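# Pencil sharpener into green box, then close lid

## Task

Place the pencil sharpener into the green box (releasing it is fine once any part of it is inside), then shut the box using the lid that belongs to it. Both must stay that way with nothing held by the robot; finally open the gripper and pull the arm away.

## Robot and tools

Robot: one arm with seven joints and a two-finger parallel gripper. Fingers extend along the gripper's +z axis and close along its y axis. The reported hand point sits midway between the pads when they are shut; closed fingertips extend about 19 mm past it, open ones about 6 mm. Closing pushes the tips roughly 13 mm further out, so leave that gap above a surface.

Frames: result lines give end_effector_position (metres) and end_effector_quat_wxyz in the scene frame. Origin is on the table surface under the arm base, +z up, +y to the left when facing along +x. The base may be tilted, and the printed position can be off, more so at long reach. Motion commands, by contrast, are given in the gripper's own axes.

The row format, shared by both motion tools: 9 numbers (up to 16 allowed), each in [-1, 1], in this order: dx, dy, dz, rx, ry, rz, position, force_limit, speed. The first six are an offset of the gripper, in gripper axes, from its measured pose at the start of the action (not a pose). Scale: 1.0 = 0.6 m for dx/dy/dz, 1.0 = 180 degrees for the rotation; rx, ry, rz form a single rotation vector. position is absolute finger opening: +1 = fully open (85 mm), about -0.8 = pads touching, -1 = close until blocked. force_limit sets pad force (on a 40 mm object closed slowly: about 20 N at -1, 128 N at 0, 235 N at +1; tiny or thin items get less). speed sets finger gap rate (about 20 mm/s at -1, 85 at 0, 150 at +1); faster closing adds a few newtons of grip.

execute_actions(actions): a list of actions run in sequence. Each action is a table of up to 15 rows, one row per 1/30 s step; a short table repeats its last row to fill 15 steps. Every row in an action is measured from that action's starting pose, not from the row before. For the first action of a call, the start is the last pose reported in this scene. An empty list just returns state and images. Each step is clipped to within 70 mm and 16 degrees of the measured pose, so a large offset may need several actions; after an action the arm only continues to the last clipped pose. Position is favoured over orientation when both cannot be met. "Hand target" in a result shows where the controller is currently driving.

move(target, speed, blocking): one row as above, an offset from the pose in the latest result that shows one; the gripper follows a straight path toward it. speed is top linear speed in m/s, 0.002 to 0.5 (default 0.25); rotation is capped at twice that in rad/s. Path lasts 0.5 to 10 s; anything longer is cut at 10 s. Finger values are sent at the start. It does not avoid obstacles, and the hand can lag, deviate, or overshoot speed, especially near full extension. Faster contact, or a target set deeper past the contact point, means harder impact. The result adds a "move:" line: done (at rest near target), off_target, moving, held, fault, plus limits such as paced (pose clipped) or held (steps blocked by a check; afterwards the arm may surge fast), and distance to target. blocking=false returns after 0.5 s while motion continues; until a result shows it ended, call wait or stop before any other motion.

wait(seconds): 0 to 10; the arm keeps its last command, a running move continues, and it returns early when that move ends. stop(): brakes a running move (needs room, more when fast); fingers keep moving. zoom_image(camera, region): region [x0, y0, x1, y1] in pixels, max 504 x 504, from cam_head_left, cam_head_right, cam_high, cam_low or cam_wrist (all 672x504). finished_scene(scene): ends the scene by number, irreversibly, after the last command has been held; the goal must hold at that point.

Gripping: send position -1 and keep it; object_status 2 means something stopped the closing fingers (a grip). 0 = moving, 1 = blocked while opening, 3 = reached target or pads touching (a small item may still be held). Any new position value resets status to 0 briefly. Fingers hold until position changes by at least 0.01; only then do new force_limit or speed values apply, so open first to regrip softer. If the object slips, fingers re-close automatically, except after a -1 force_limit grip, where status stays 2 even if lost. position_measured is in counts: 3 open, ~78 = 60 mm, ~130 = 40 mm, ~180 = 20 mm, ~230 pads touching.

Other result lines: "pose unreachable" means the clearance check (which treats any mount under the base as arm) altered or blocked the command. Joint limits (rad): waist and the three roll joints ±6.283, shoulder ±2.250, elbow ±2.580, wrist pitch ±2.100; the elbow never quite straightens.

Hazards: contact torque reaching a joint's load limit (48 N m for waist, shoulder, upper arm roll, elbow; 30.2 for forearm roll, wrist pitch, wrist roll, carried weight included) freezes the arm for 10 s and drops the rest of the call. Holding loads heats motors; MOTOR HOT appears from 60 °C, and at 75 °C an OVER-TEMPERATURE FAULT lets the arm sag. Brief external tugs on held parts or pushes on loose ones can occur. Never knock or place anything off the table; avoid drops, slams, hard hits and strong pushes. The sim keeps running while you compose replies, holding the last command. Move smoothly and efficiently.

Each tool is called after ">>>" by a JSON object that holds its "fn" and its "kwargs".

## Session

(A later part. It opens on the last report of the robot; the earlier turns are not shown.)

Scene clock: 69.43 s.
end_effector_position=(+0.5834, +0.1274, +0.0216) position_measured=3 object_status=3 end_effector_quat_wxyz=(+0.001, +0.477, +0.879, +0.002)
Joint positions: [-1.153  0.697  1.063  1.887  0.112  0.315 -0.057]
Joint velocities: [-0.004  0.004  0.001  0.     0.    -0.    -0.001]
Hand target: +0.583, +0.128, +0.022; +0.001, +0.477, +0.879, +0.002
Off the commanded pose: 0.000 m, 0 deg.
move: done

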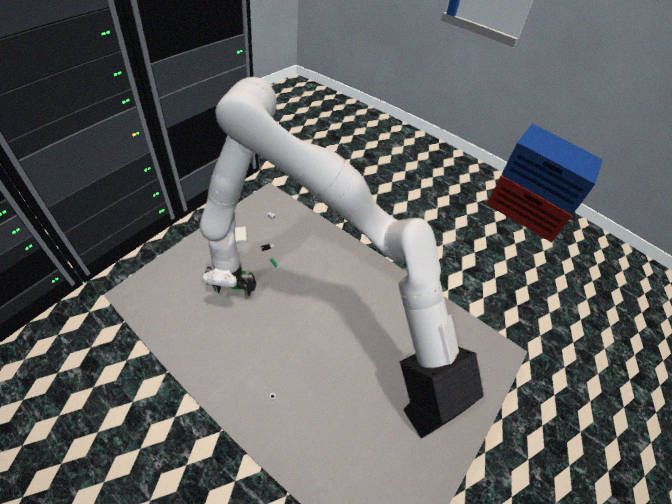

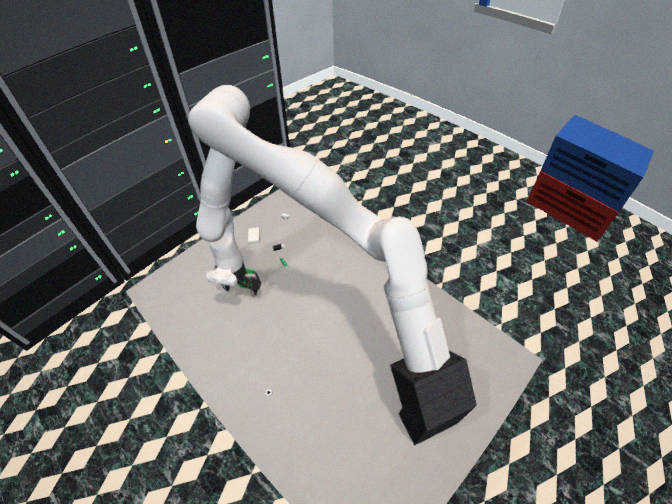

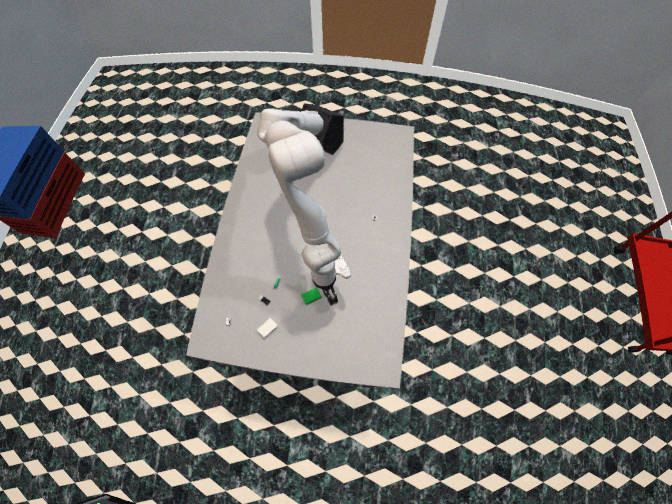

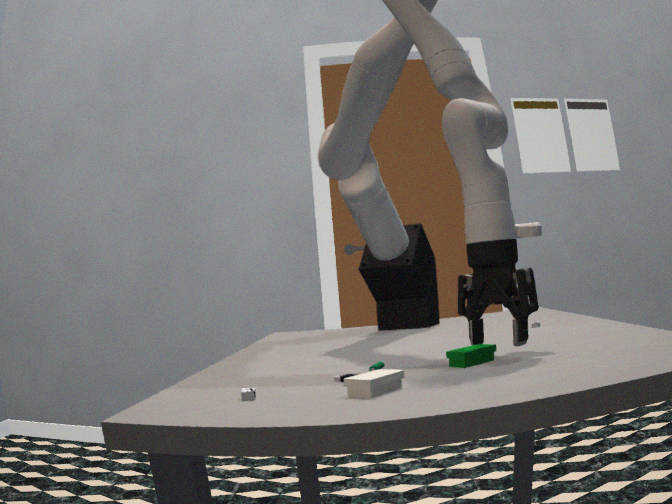

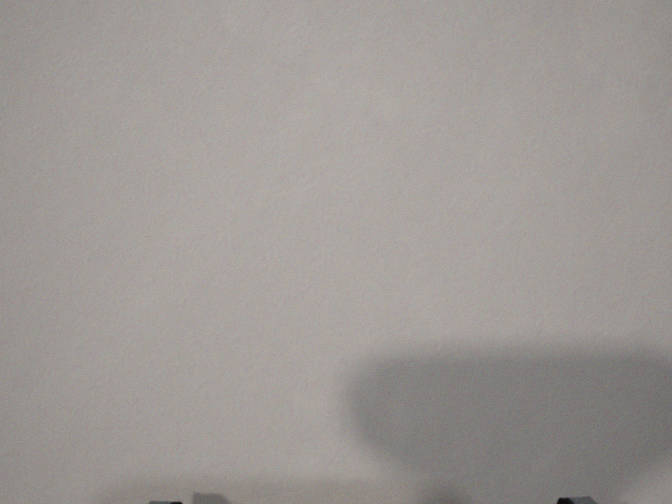

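>>> {"fn": "move", "kwargs": {"target": [-0.11,0,0.01,0,0,0,1,0,0], "speed": 0.05}}

>>> {"fn": "zoom_image", "kwargs": {"camera": "cam_low", "region": [380, 260, 580, 400]}}

>>> {"fn": "zoom_image", "kwargs": {"camera": "cam_high", "region": [250, 240, 370, 330]}}

Scene clock: 76.57 s.
end_effector_position=(+0.6193, +0.0726, +0.0155) position_measured=3 object_status=3 end_effector_quat_wxyz=(+0.001, +0.477, +0.879, +0.002)
Joint positions: [-1.023  0.593  1.031  1.845  0.154  0.335  0.051]
Joint velocities: [ 0.006 -0.003 -0.002 -0.002 -0.     0.001  0.003]
Hand target: +0.619, +0.072, +0.015; +0.001, +0.477, +0.879, +0.002
Off the commanded pose: 0.000 m, 0 deg.
move: done

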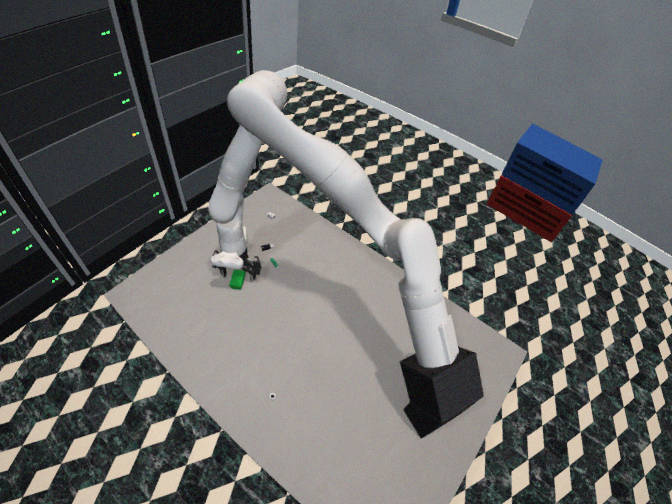

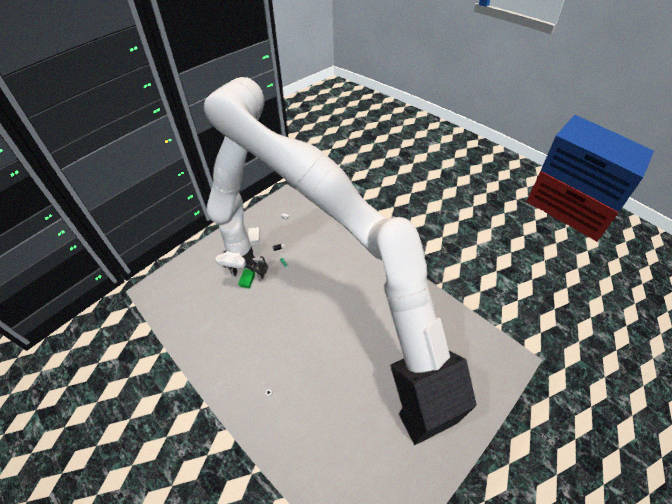

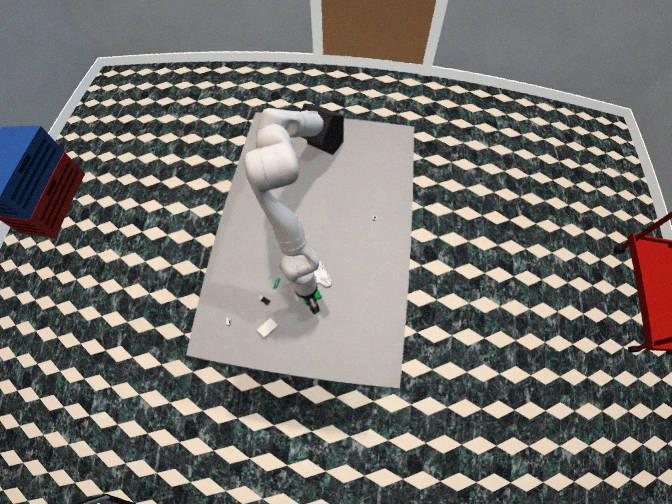

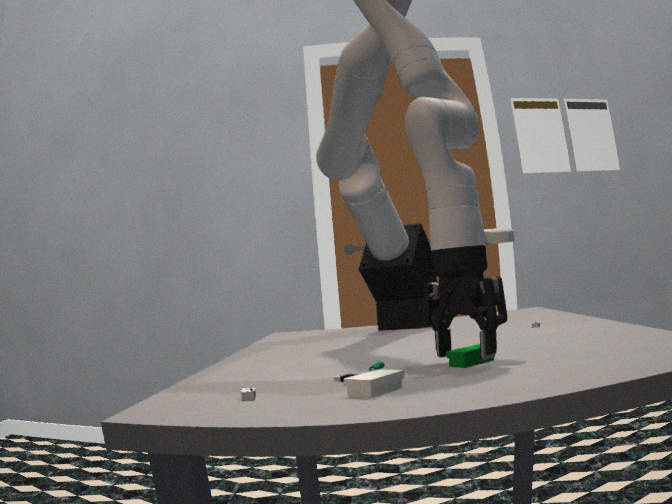

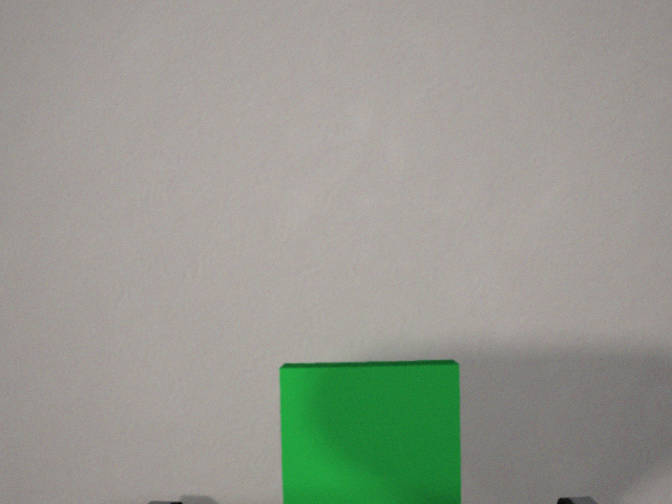

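Region (380, 260, 580, 400) of cam_low's 672x504 image, scaled by 2.520, with more detail than that image has; it fills the top 353 rows of this view, and the rest is white.

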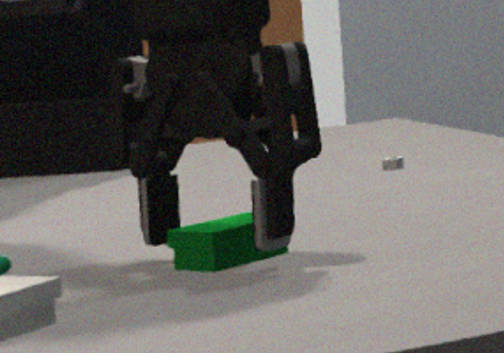

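Region (250, 240, 370, 330) of cam_high's 672x504 image, scaled by 4.200, with more detail than that image has; it fills the top 378 rows of this view, and the rest is white.

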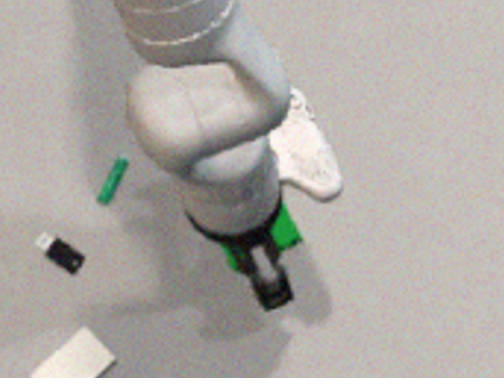

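Straddling and centred; tips about at lid top. Down 1 cm and grip.

>>> {"fn": "move", "kwargs": {"target": [0,0,0.014,0,0,0,1,0,0], "speed": 0.03}}

>>> {"fn": "execute_actions", "kwargs": {"actions": [[[0,0,0,0,0,0,-1,-0.6,-0.5]],[[0,0,0,0,0,0,-1,-0.6,-0.5]],[[0,0,0,0,0,0,-1,-0.6,-0.5]]]}}

>>> {"fn": "move", "kwargs": {"target": [0,0,-0.08,0,0,0,-1,-0.6,-0.5], "speed": 0.04}}

>>> {"fn": "zoom_image", "kwargs": {"camera": "cam_low", "region": [380, 260, 580, 400]}}

Scene clock: 83.97 s.
end_effector_position=(+0.6194, +0.0728, +0.0072) position_measured=3 object_status=3 end_effector_quat_wxyz=(+0.001, +0.477, +0.879, +0.002)
Joint positions: [-0.995  0.605  1.011  1.841  0.149  0.32   0.056]
Joint velocities: [ 0.005  0.003 -0.001 -0.001  0.    -0.002  0.   ]
Hand target: +0.619, +0.073, +0.007; +0.001, +0.477, +0.879, +0.002
Off the commanded pose: 0.000 m, 0 deg.
move: done

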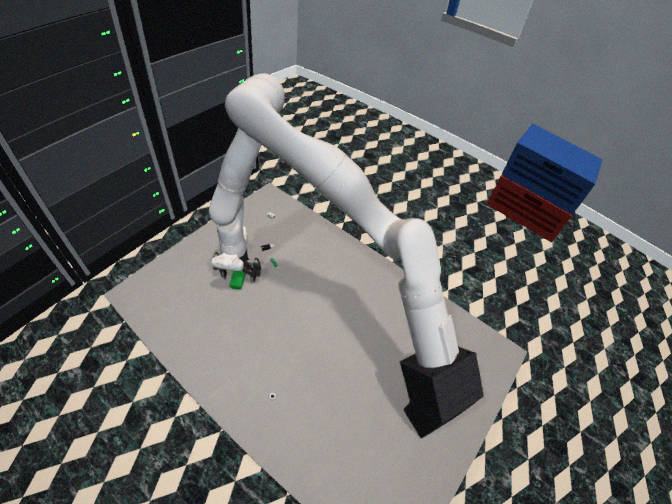

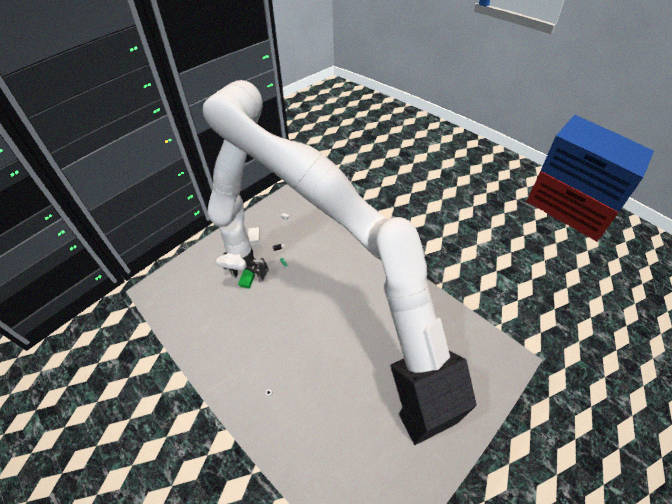

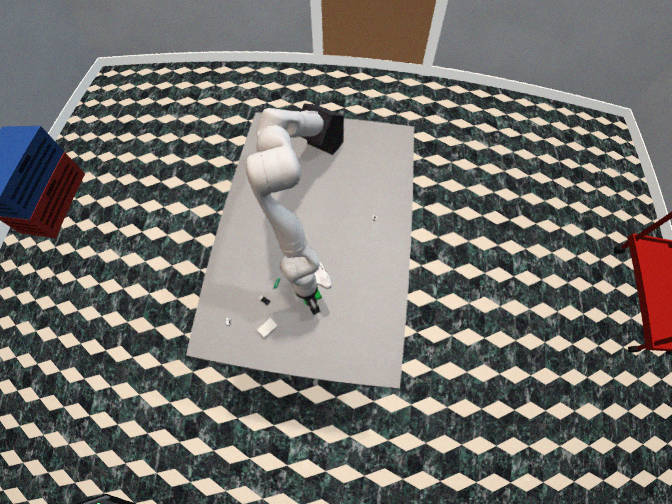

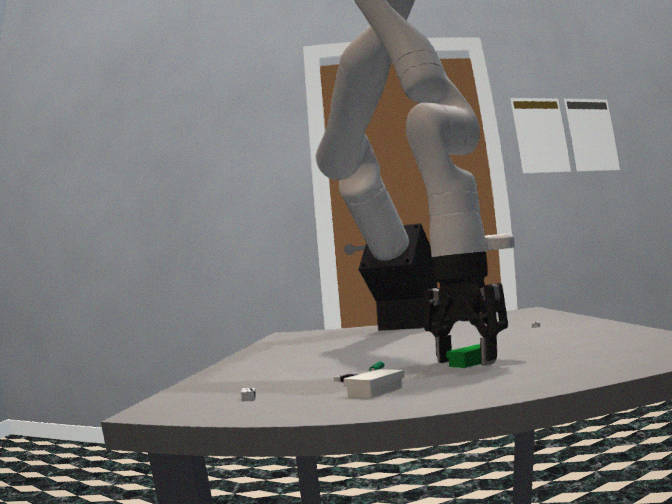

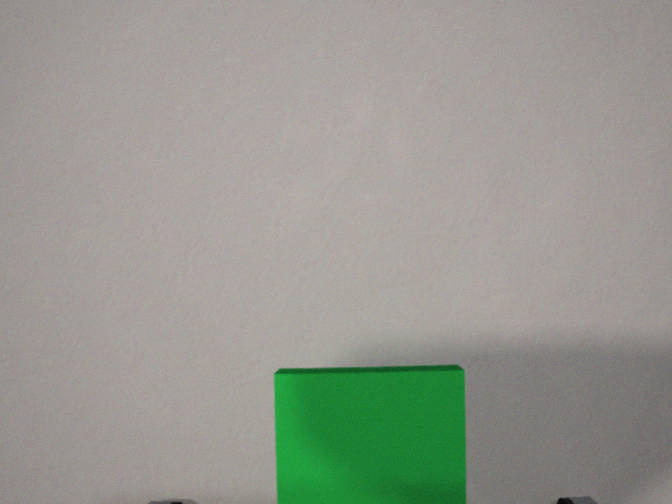

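Scene clock: 85.47 s.
end_effector_position=(+0.6187, +0.0765, +0.0174) position_measured=139 object_status=2 end_effector_quat_wxyz=(-0.005, +0.479, +0.878, +0.007)
Joint positions: [-1.018  0.58   1.017  1.843  0.15   0.341  0.056]
Joint velocities: [ 0.    -0.     0.    -0.001  0.    -0.003  0.001]
Hand target: +0.618, +0.075, +0.016; -0.005, +0.479, +0.878, +0.006
Off the commanded pose: 0.002 m, 0 deg.

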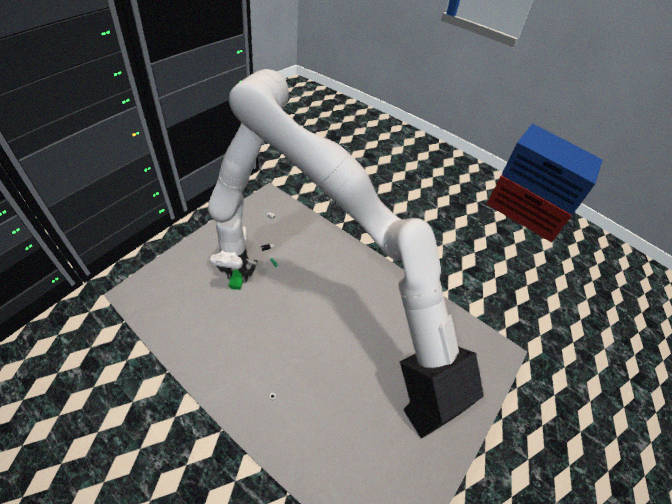

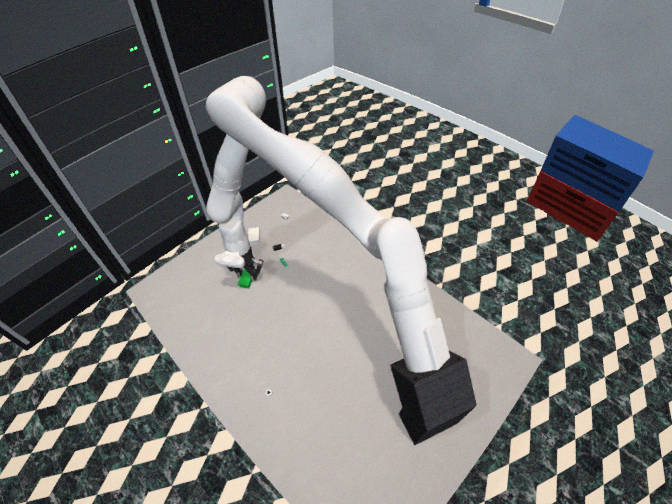

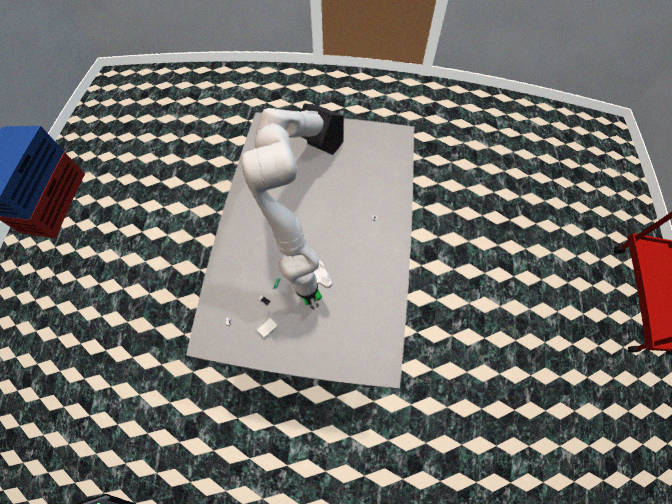

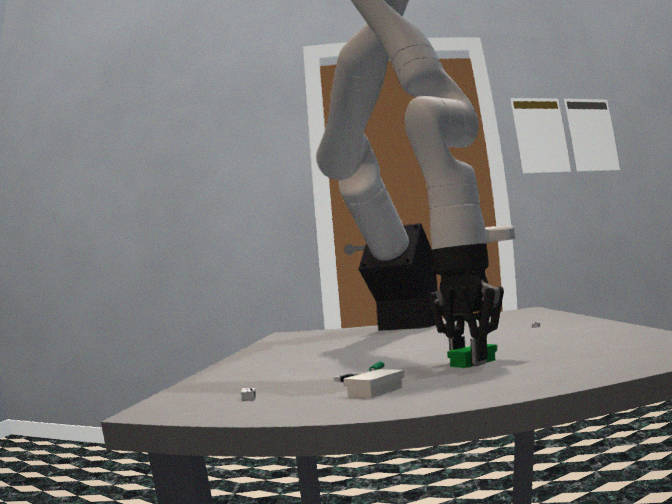

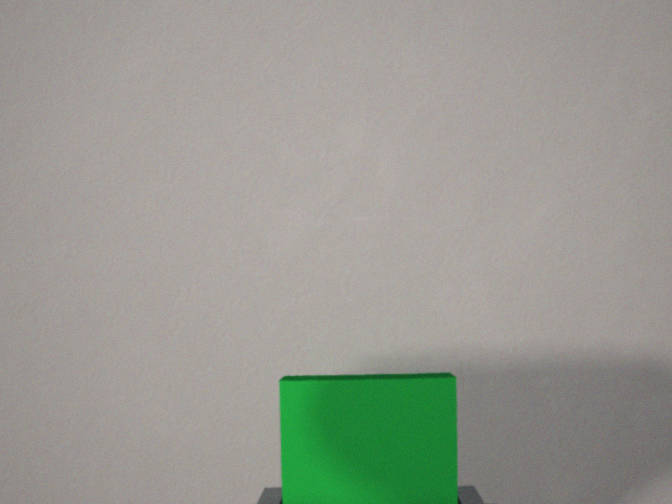

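Scene clock: 86.97 s.
end_effector_position=(+0.6188, +0.0754, +0.0652) position_measured=139 object_status=2 end_effector_quat_wxyz=(-0.005, +0.479, +0.878, +0.007)
Joint positions: [-1.19   0.51   1.138  1.86   0.195  0.44   0.019]
Joint velocities: [-0.008 -0.002 -0.001 -0.     0.001 -0.001 -0.   ]
Hand target: +0.619, +0.076, +0.065; -0.005, +0.479, +0.878, +0.007
Off the commanded pose: 0.000 m, 0 deg.
move: done

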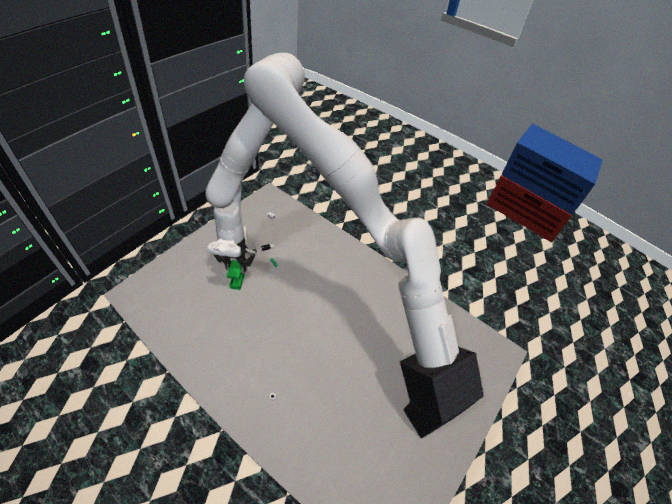

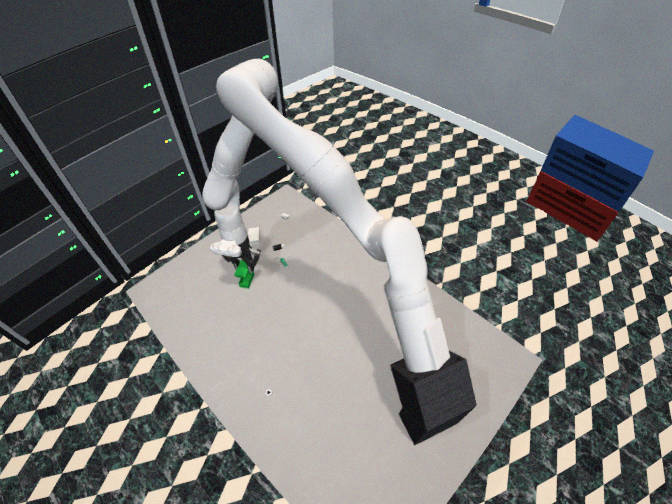

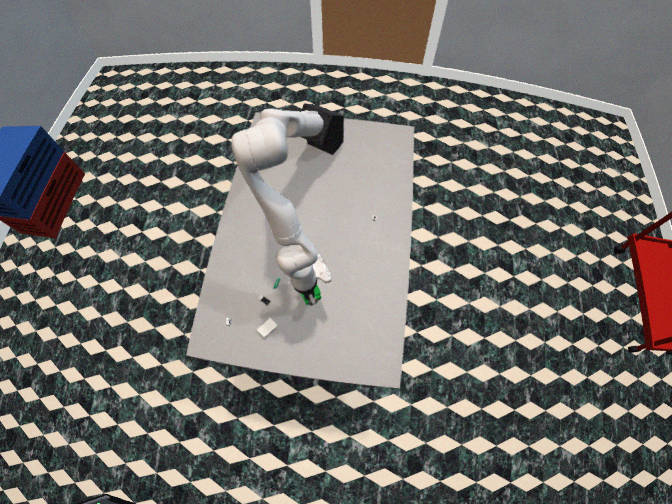

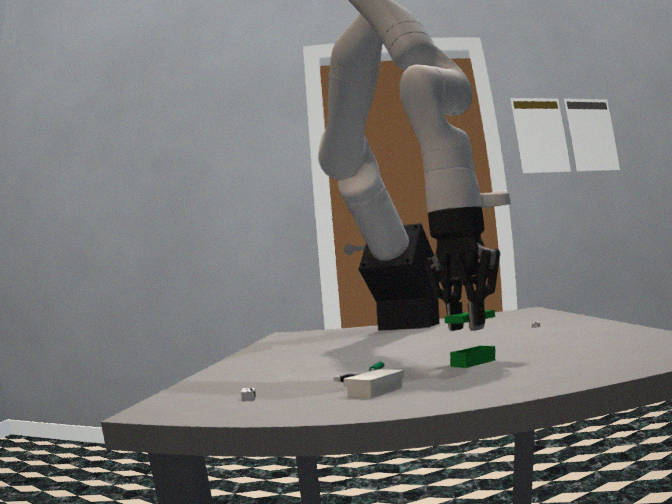

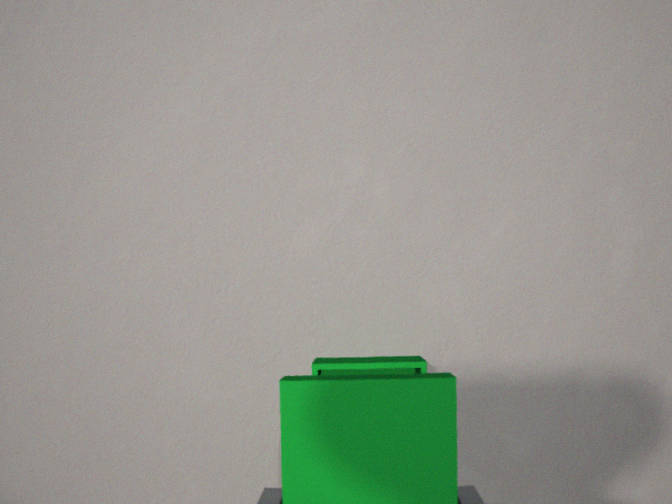

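Region (380, 260, 580, 400) of cam_low's 672x504 image, scaled by 2.520, with more detail than that image has; it fills the top 353 rows of this view, and the rest is white.

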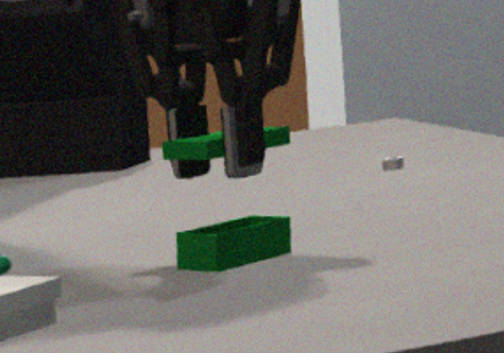

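>>> {"fn": "move", "kwargs": {"target": [0.17,0,0,0,0,0,-1,-0.6,-0.5], "speed": 0.1}}

>>> {"fn": "move", "kwargs": {"target": [0,0,0.077,0,0,0,-1,-0.6,-0.5], "speed": 0.05}}

>>> {"fn": "execute_actions", "kwargs": {"actions": [[[0,0,0,0,0,0,1,-0.6,-0.5]],[[0,0,0,0,0,0,1,-0.6,-0.5]],[[0,0,0,0,0,0,1,-0.6,-0.5]]]}}

>>> {"fn": "move", "kwargs": {"target": [-0.1,0,-0.45,0,0,0,1,0,0]}}

Scene clock: 96.67 s.
end_effector_position=(+0.5636, +0.1607, +0.0670) position_measured=139 object_status=2 end_effector_quat_wxyz=(-0.005, +0.479, +0.878, +0.007)
Joint positions: [-1.329  0.686  1.128  1.904  0.122  0.402 -0.145]
Joint velocities: [-0.004  0.007 -0.    -0.     0.001  0.    -0.002]
Hand target: +0.563, +0.161, +0.067; -0.005, +0.479, +0.878, +0.007
Off the commanded pose: 0.000 m, 0 deg.
move: done

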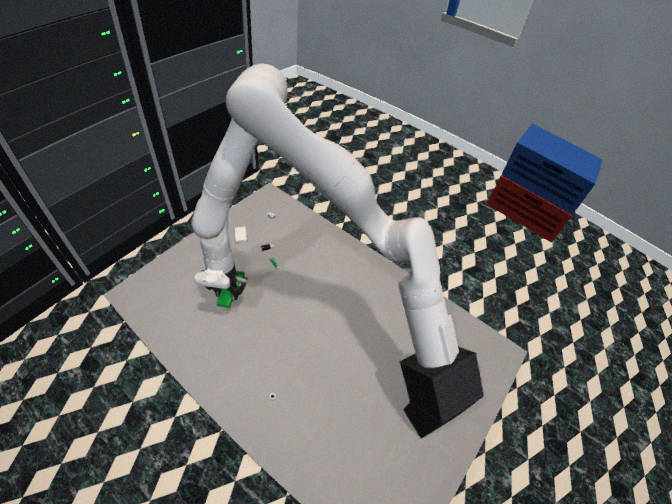

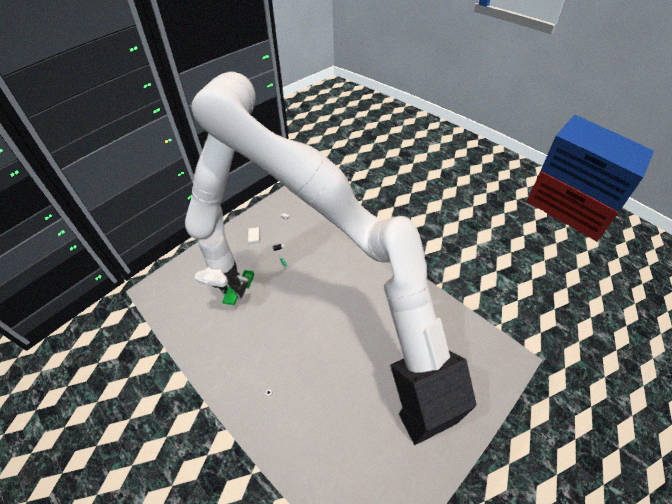

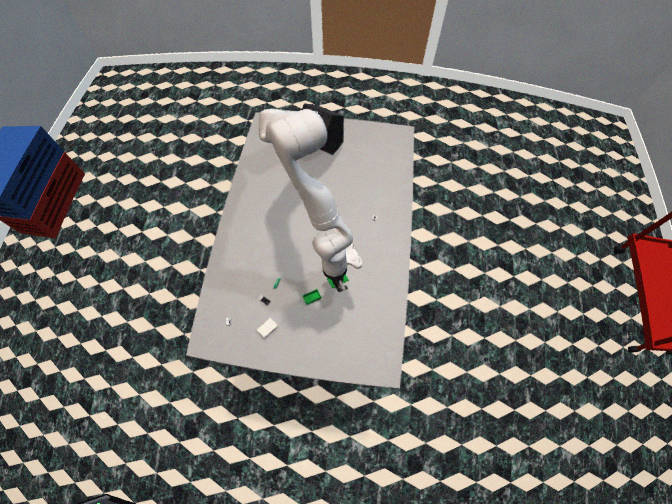

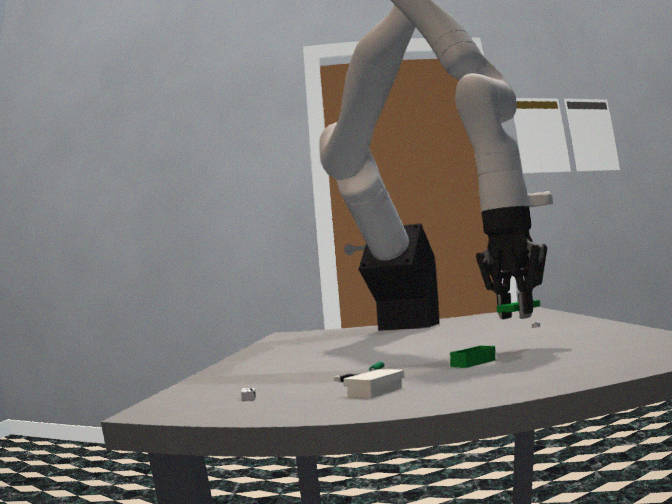

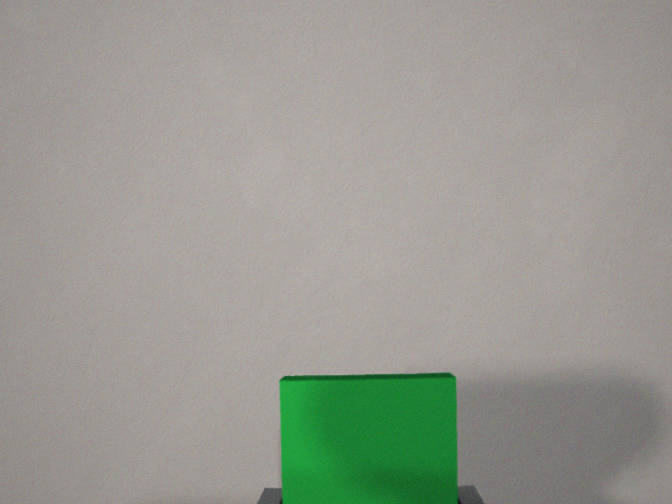

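Scene clock: 97.90 s.
end_effector_position=(+0.5635, +0.1618, +0.0210) position_measured=139 object_status=2 end_effector_quat_wxyz=(-0.005, +0.479, +0.878, +0.008)
Joint positions: [-1.191  0.748  1.037  1.889  0.098  0.306 -0.126]
Joint velocities: [ 0.007  0.003  0.001 -0.001 -0.001 -0.002 -0.001]
Hand target: +0.563, +0.161, +0.021; -0.005, +0.479, +0.878, +0.007
Off the commanded pose: 0.000 m, 0 deg.
move: done

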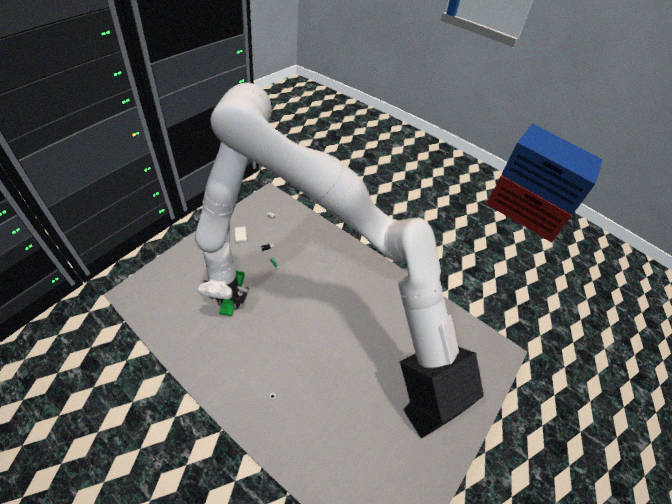

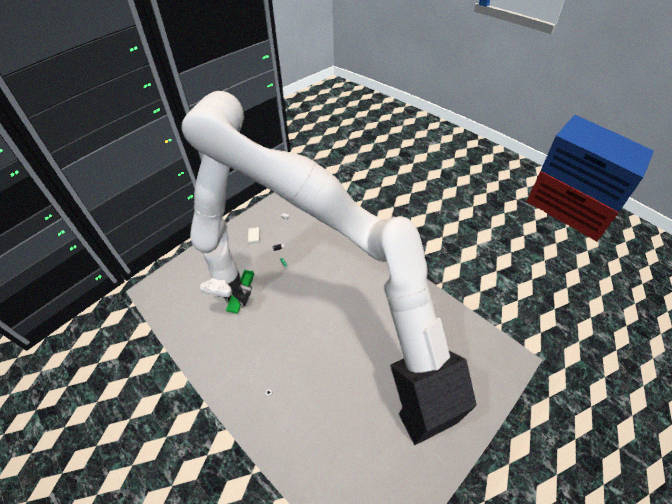

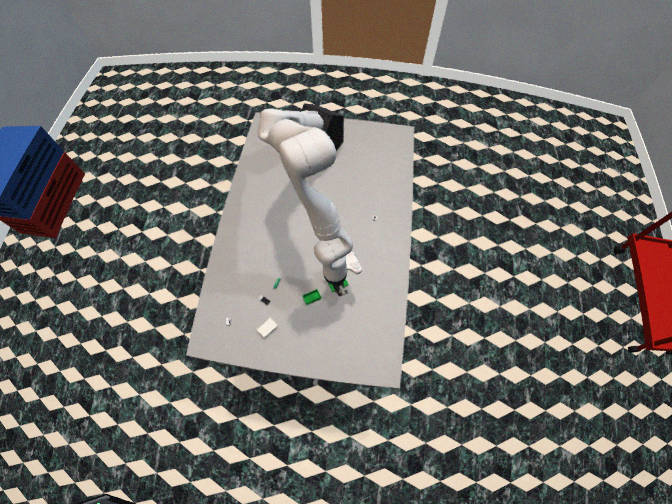

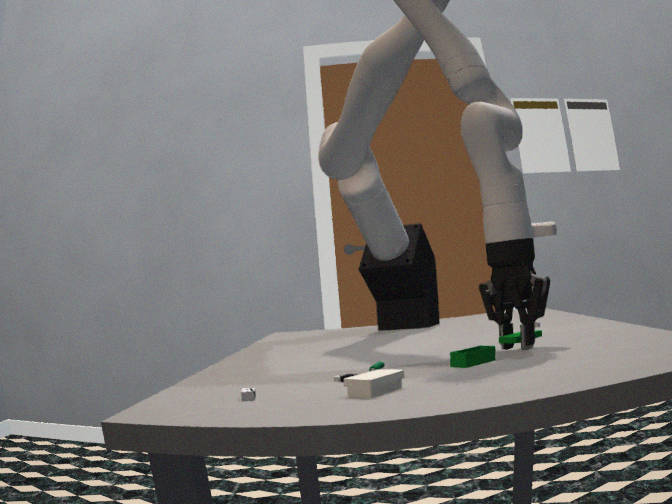

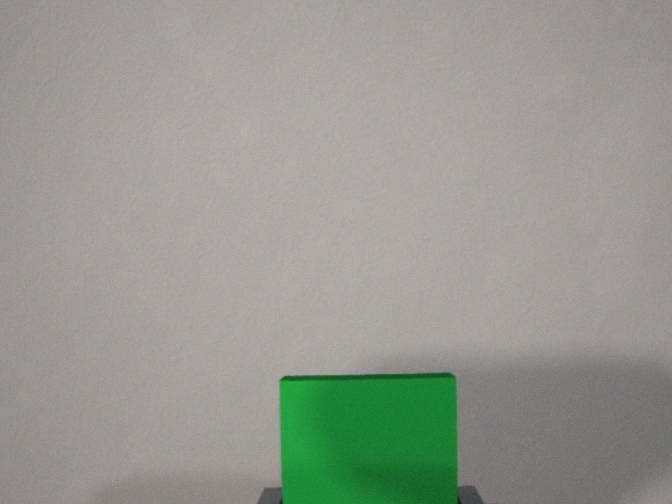

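Scene clock: 99.40 s.
end_effector_position=(+0.5635, +0.1618, +0.0210) position_measured=3 object_status=3 end_effector_quat_wxyz=(-0.005, +0.479, +0.878, +0.008)
Joint positions: [-1.191  0.748  1.037  1.889  0.098  0.306 -0.126]
Joint velocities: [ 0.     0.     0.001 -0.001 -0.     0.001  0.001]
Hand target: +0.564, +0.162, +0.021; -0.005, +0.479, +0.878, +0.008
Off the commanded pose: 0.000 m, 0 deg.

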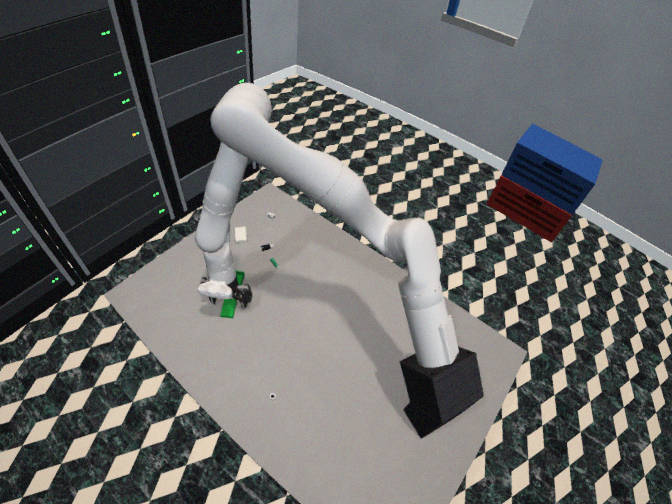

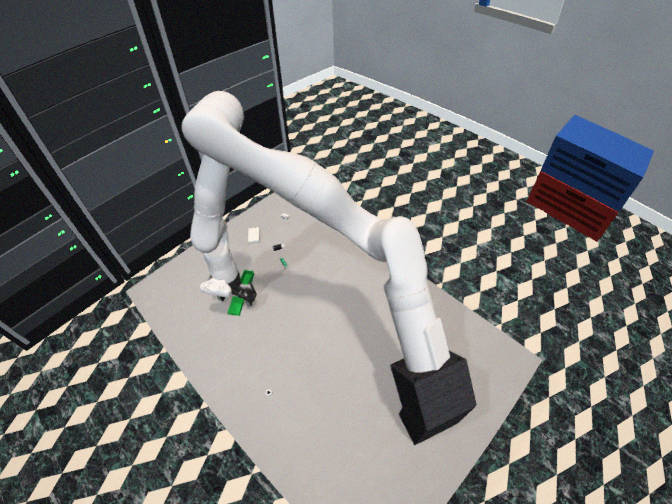

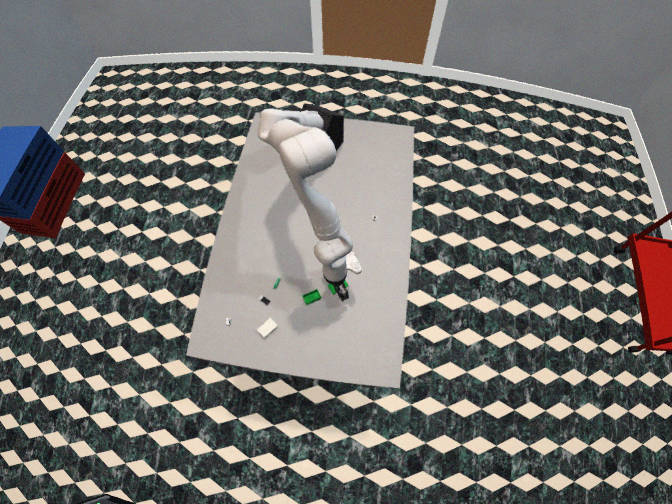

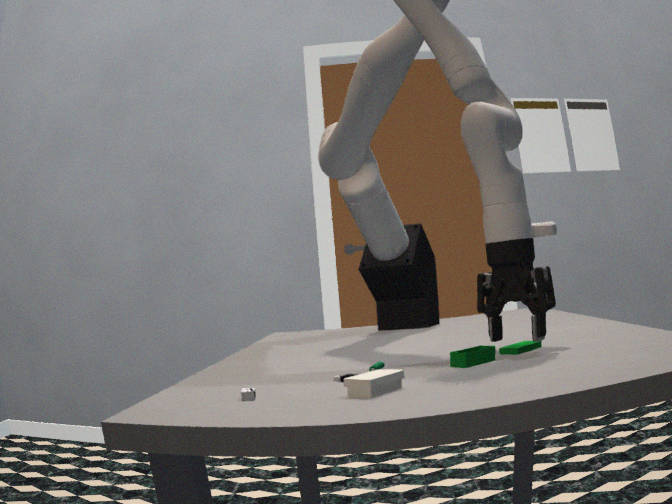

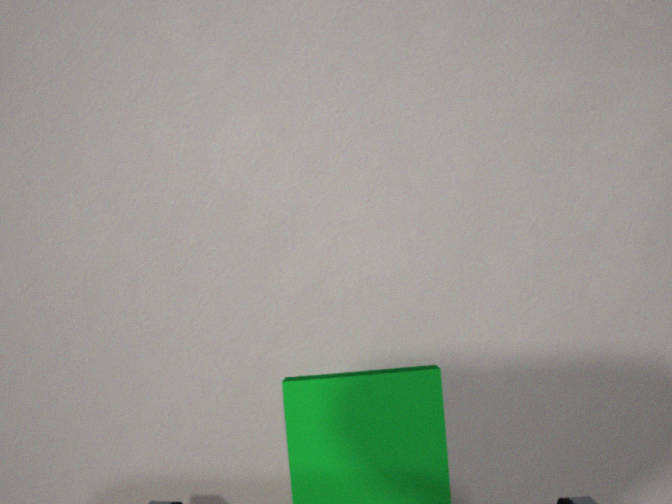

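Scene clock: 101.30 s.
end_effector_position=(+0.5965, +0.1066, +0.2899) position_measured=3 object_status=3 end_effector_quat_wxyz=(-0.007, +0.479, +0.878, +0.008)
Joint positions: [-2.123  0.401  1.697  1.725  0.321  1.042 -0.185]
Joint velocities: [-0.006 -0.     0.001 -0.    -0.001 -0.002 -0.   ]
Hand target: +0.596, +0.107, +0.290; -0.007, +0.479, +0.878, +0.008
Off the commanded pose: 0.000 m, 0 deg.
move: done

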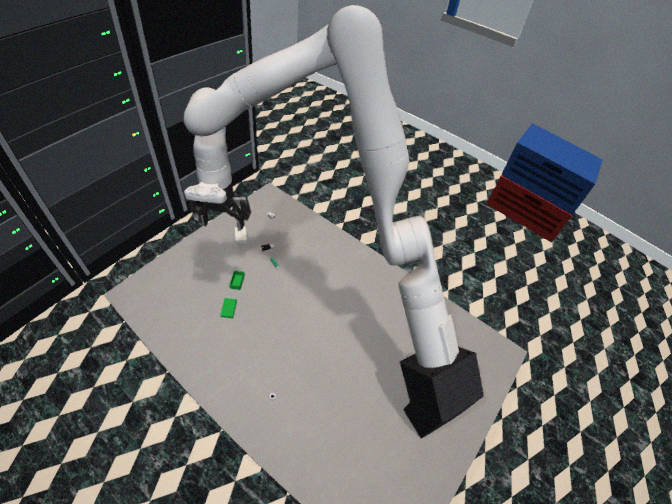

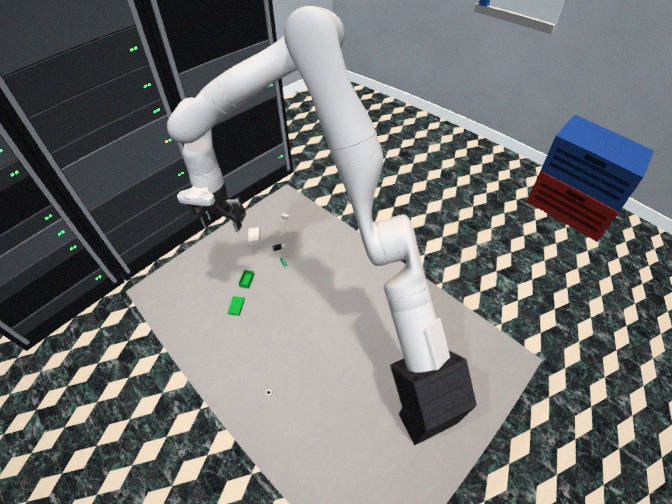

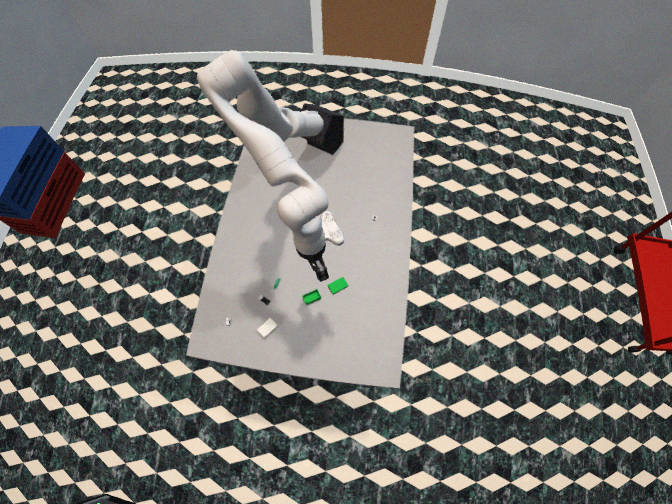

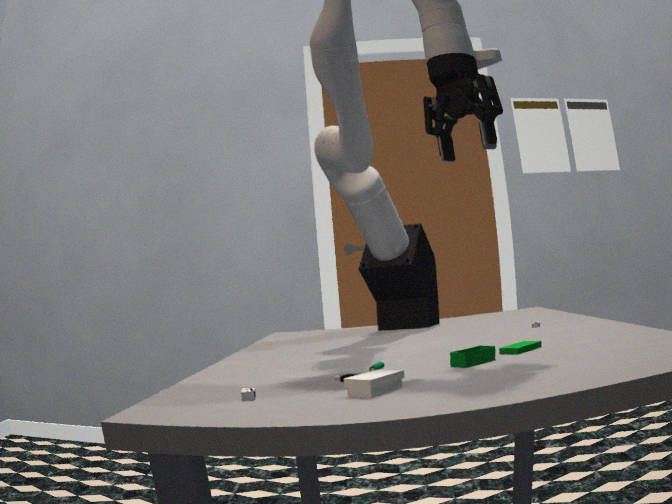

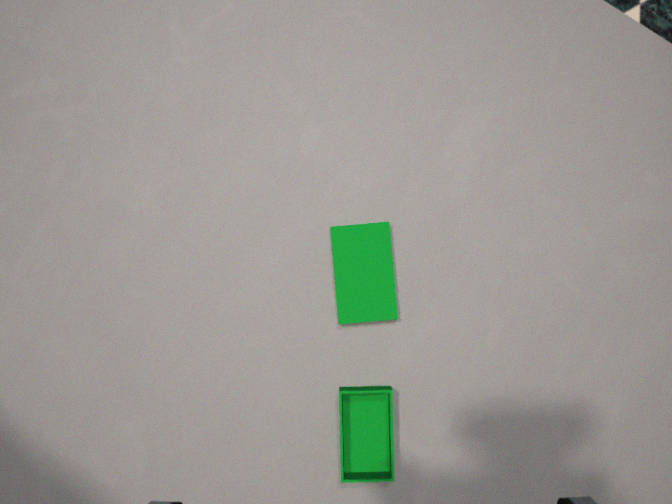

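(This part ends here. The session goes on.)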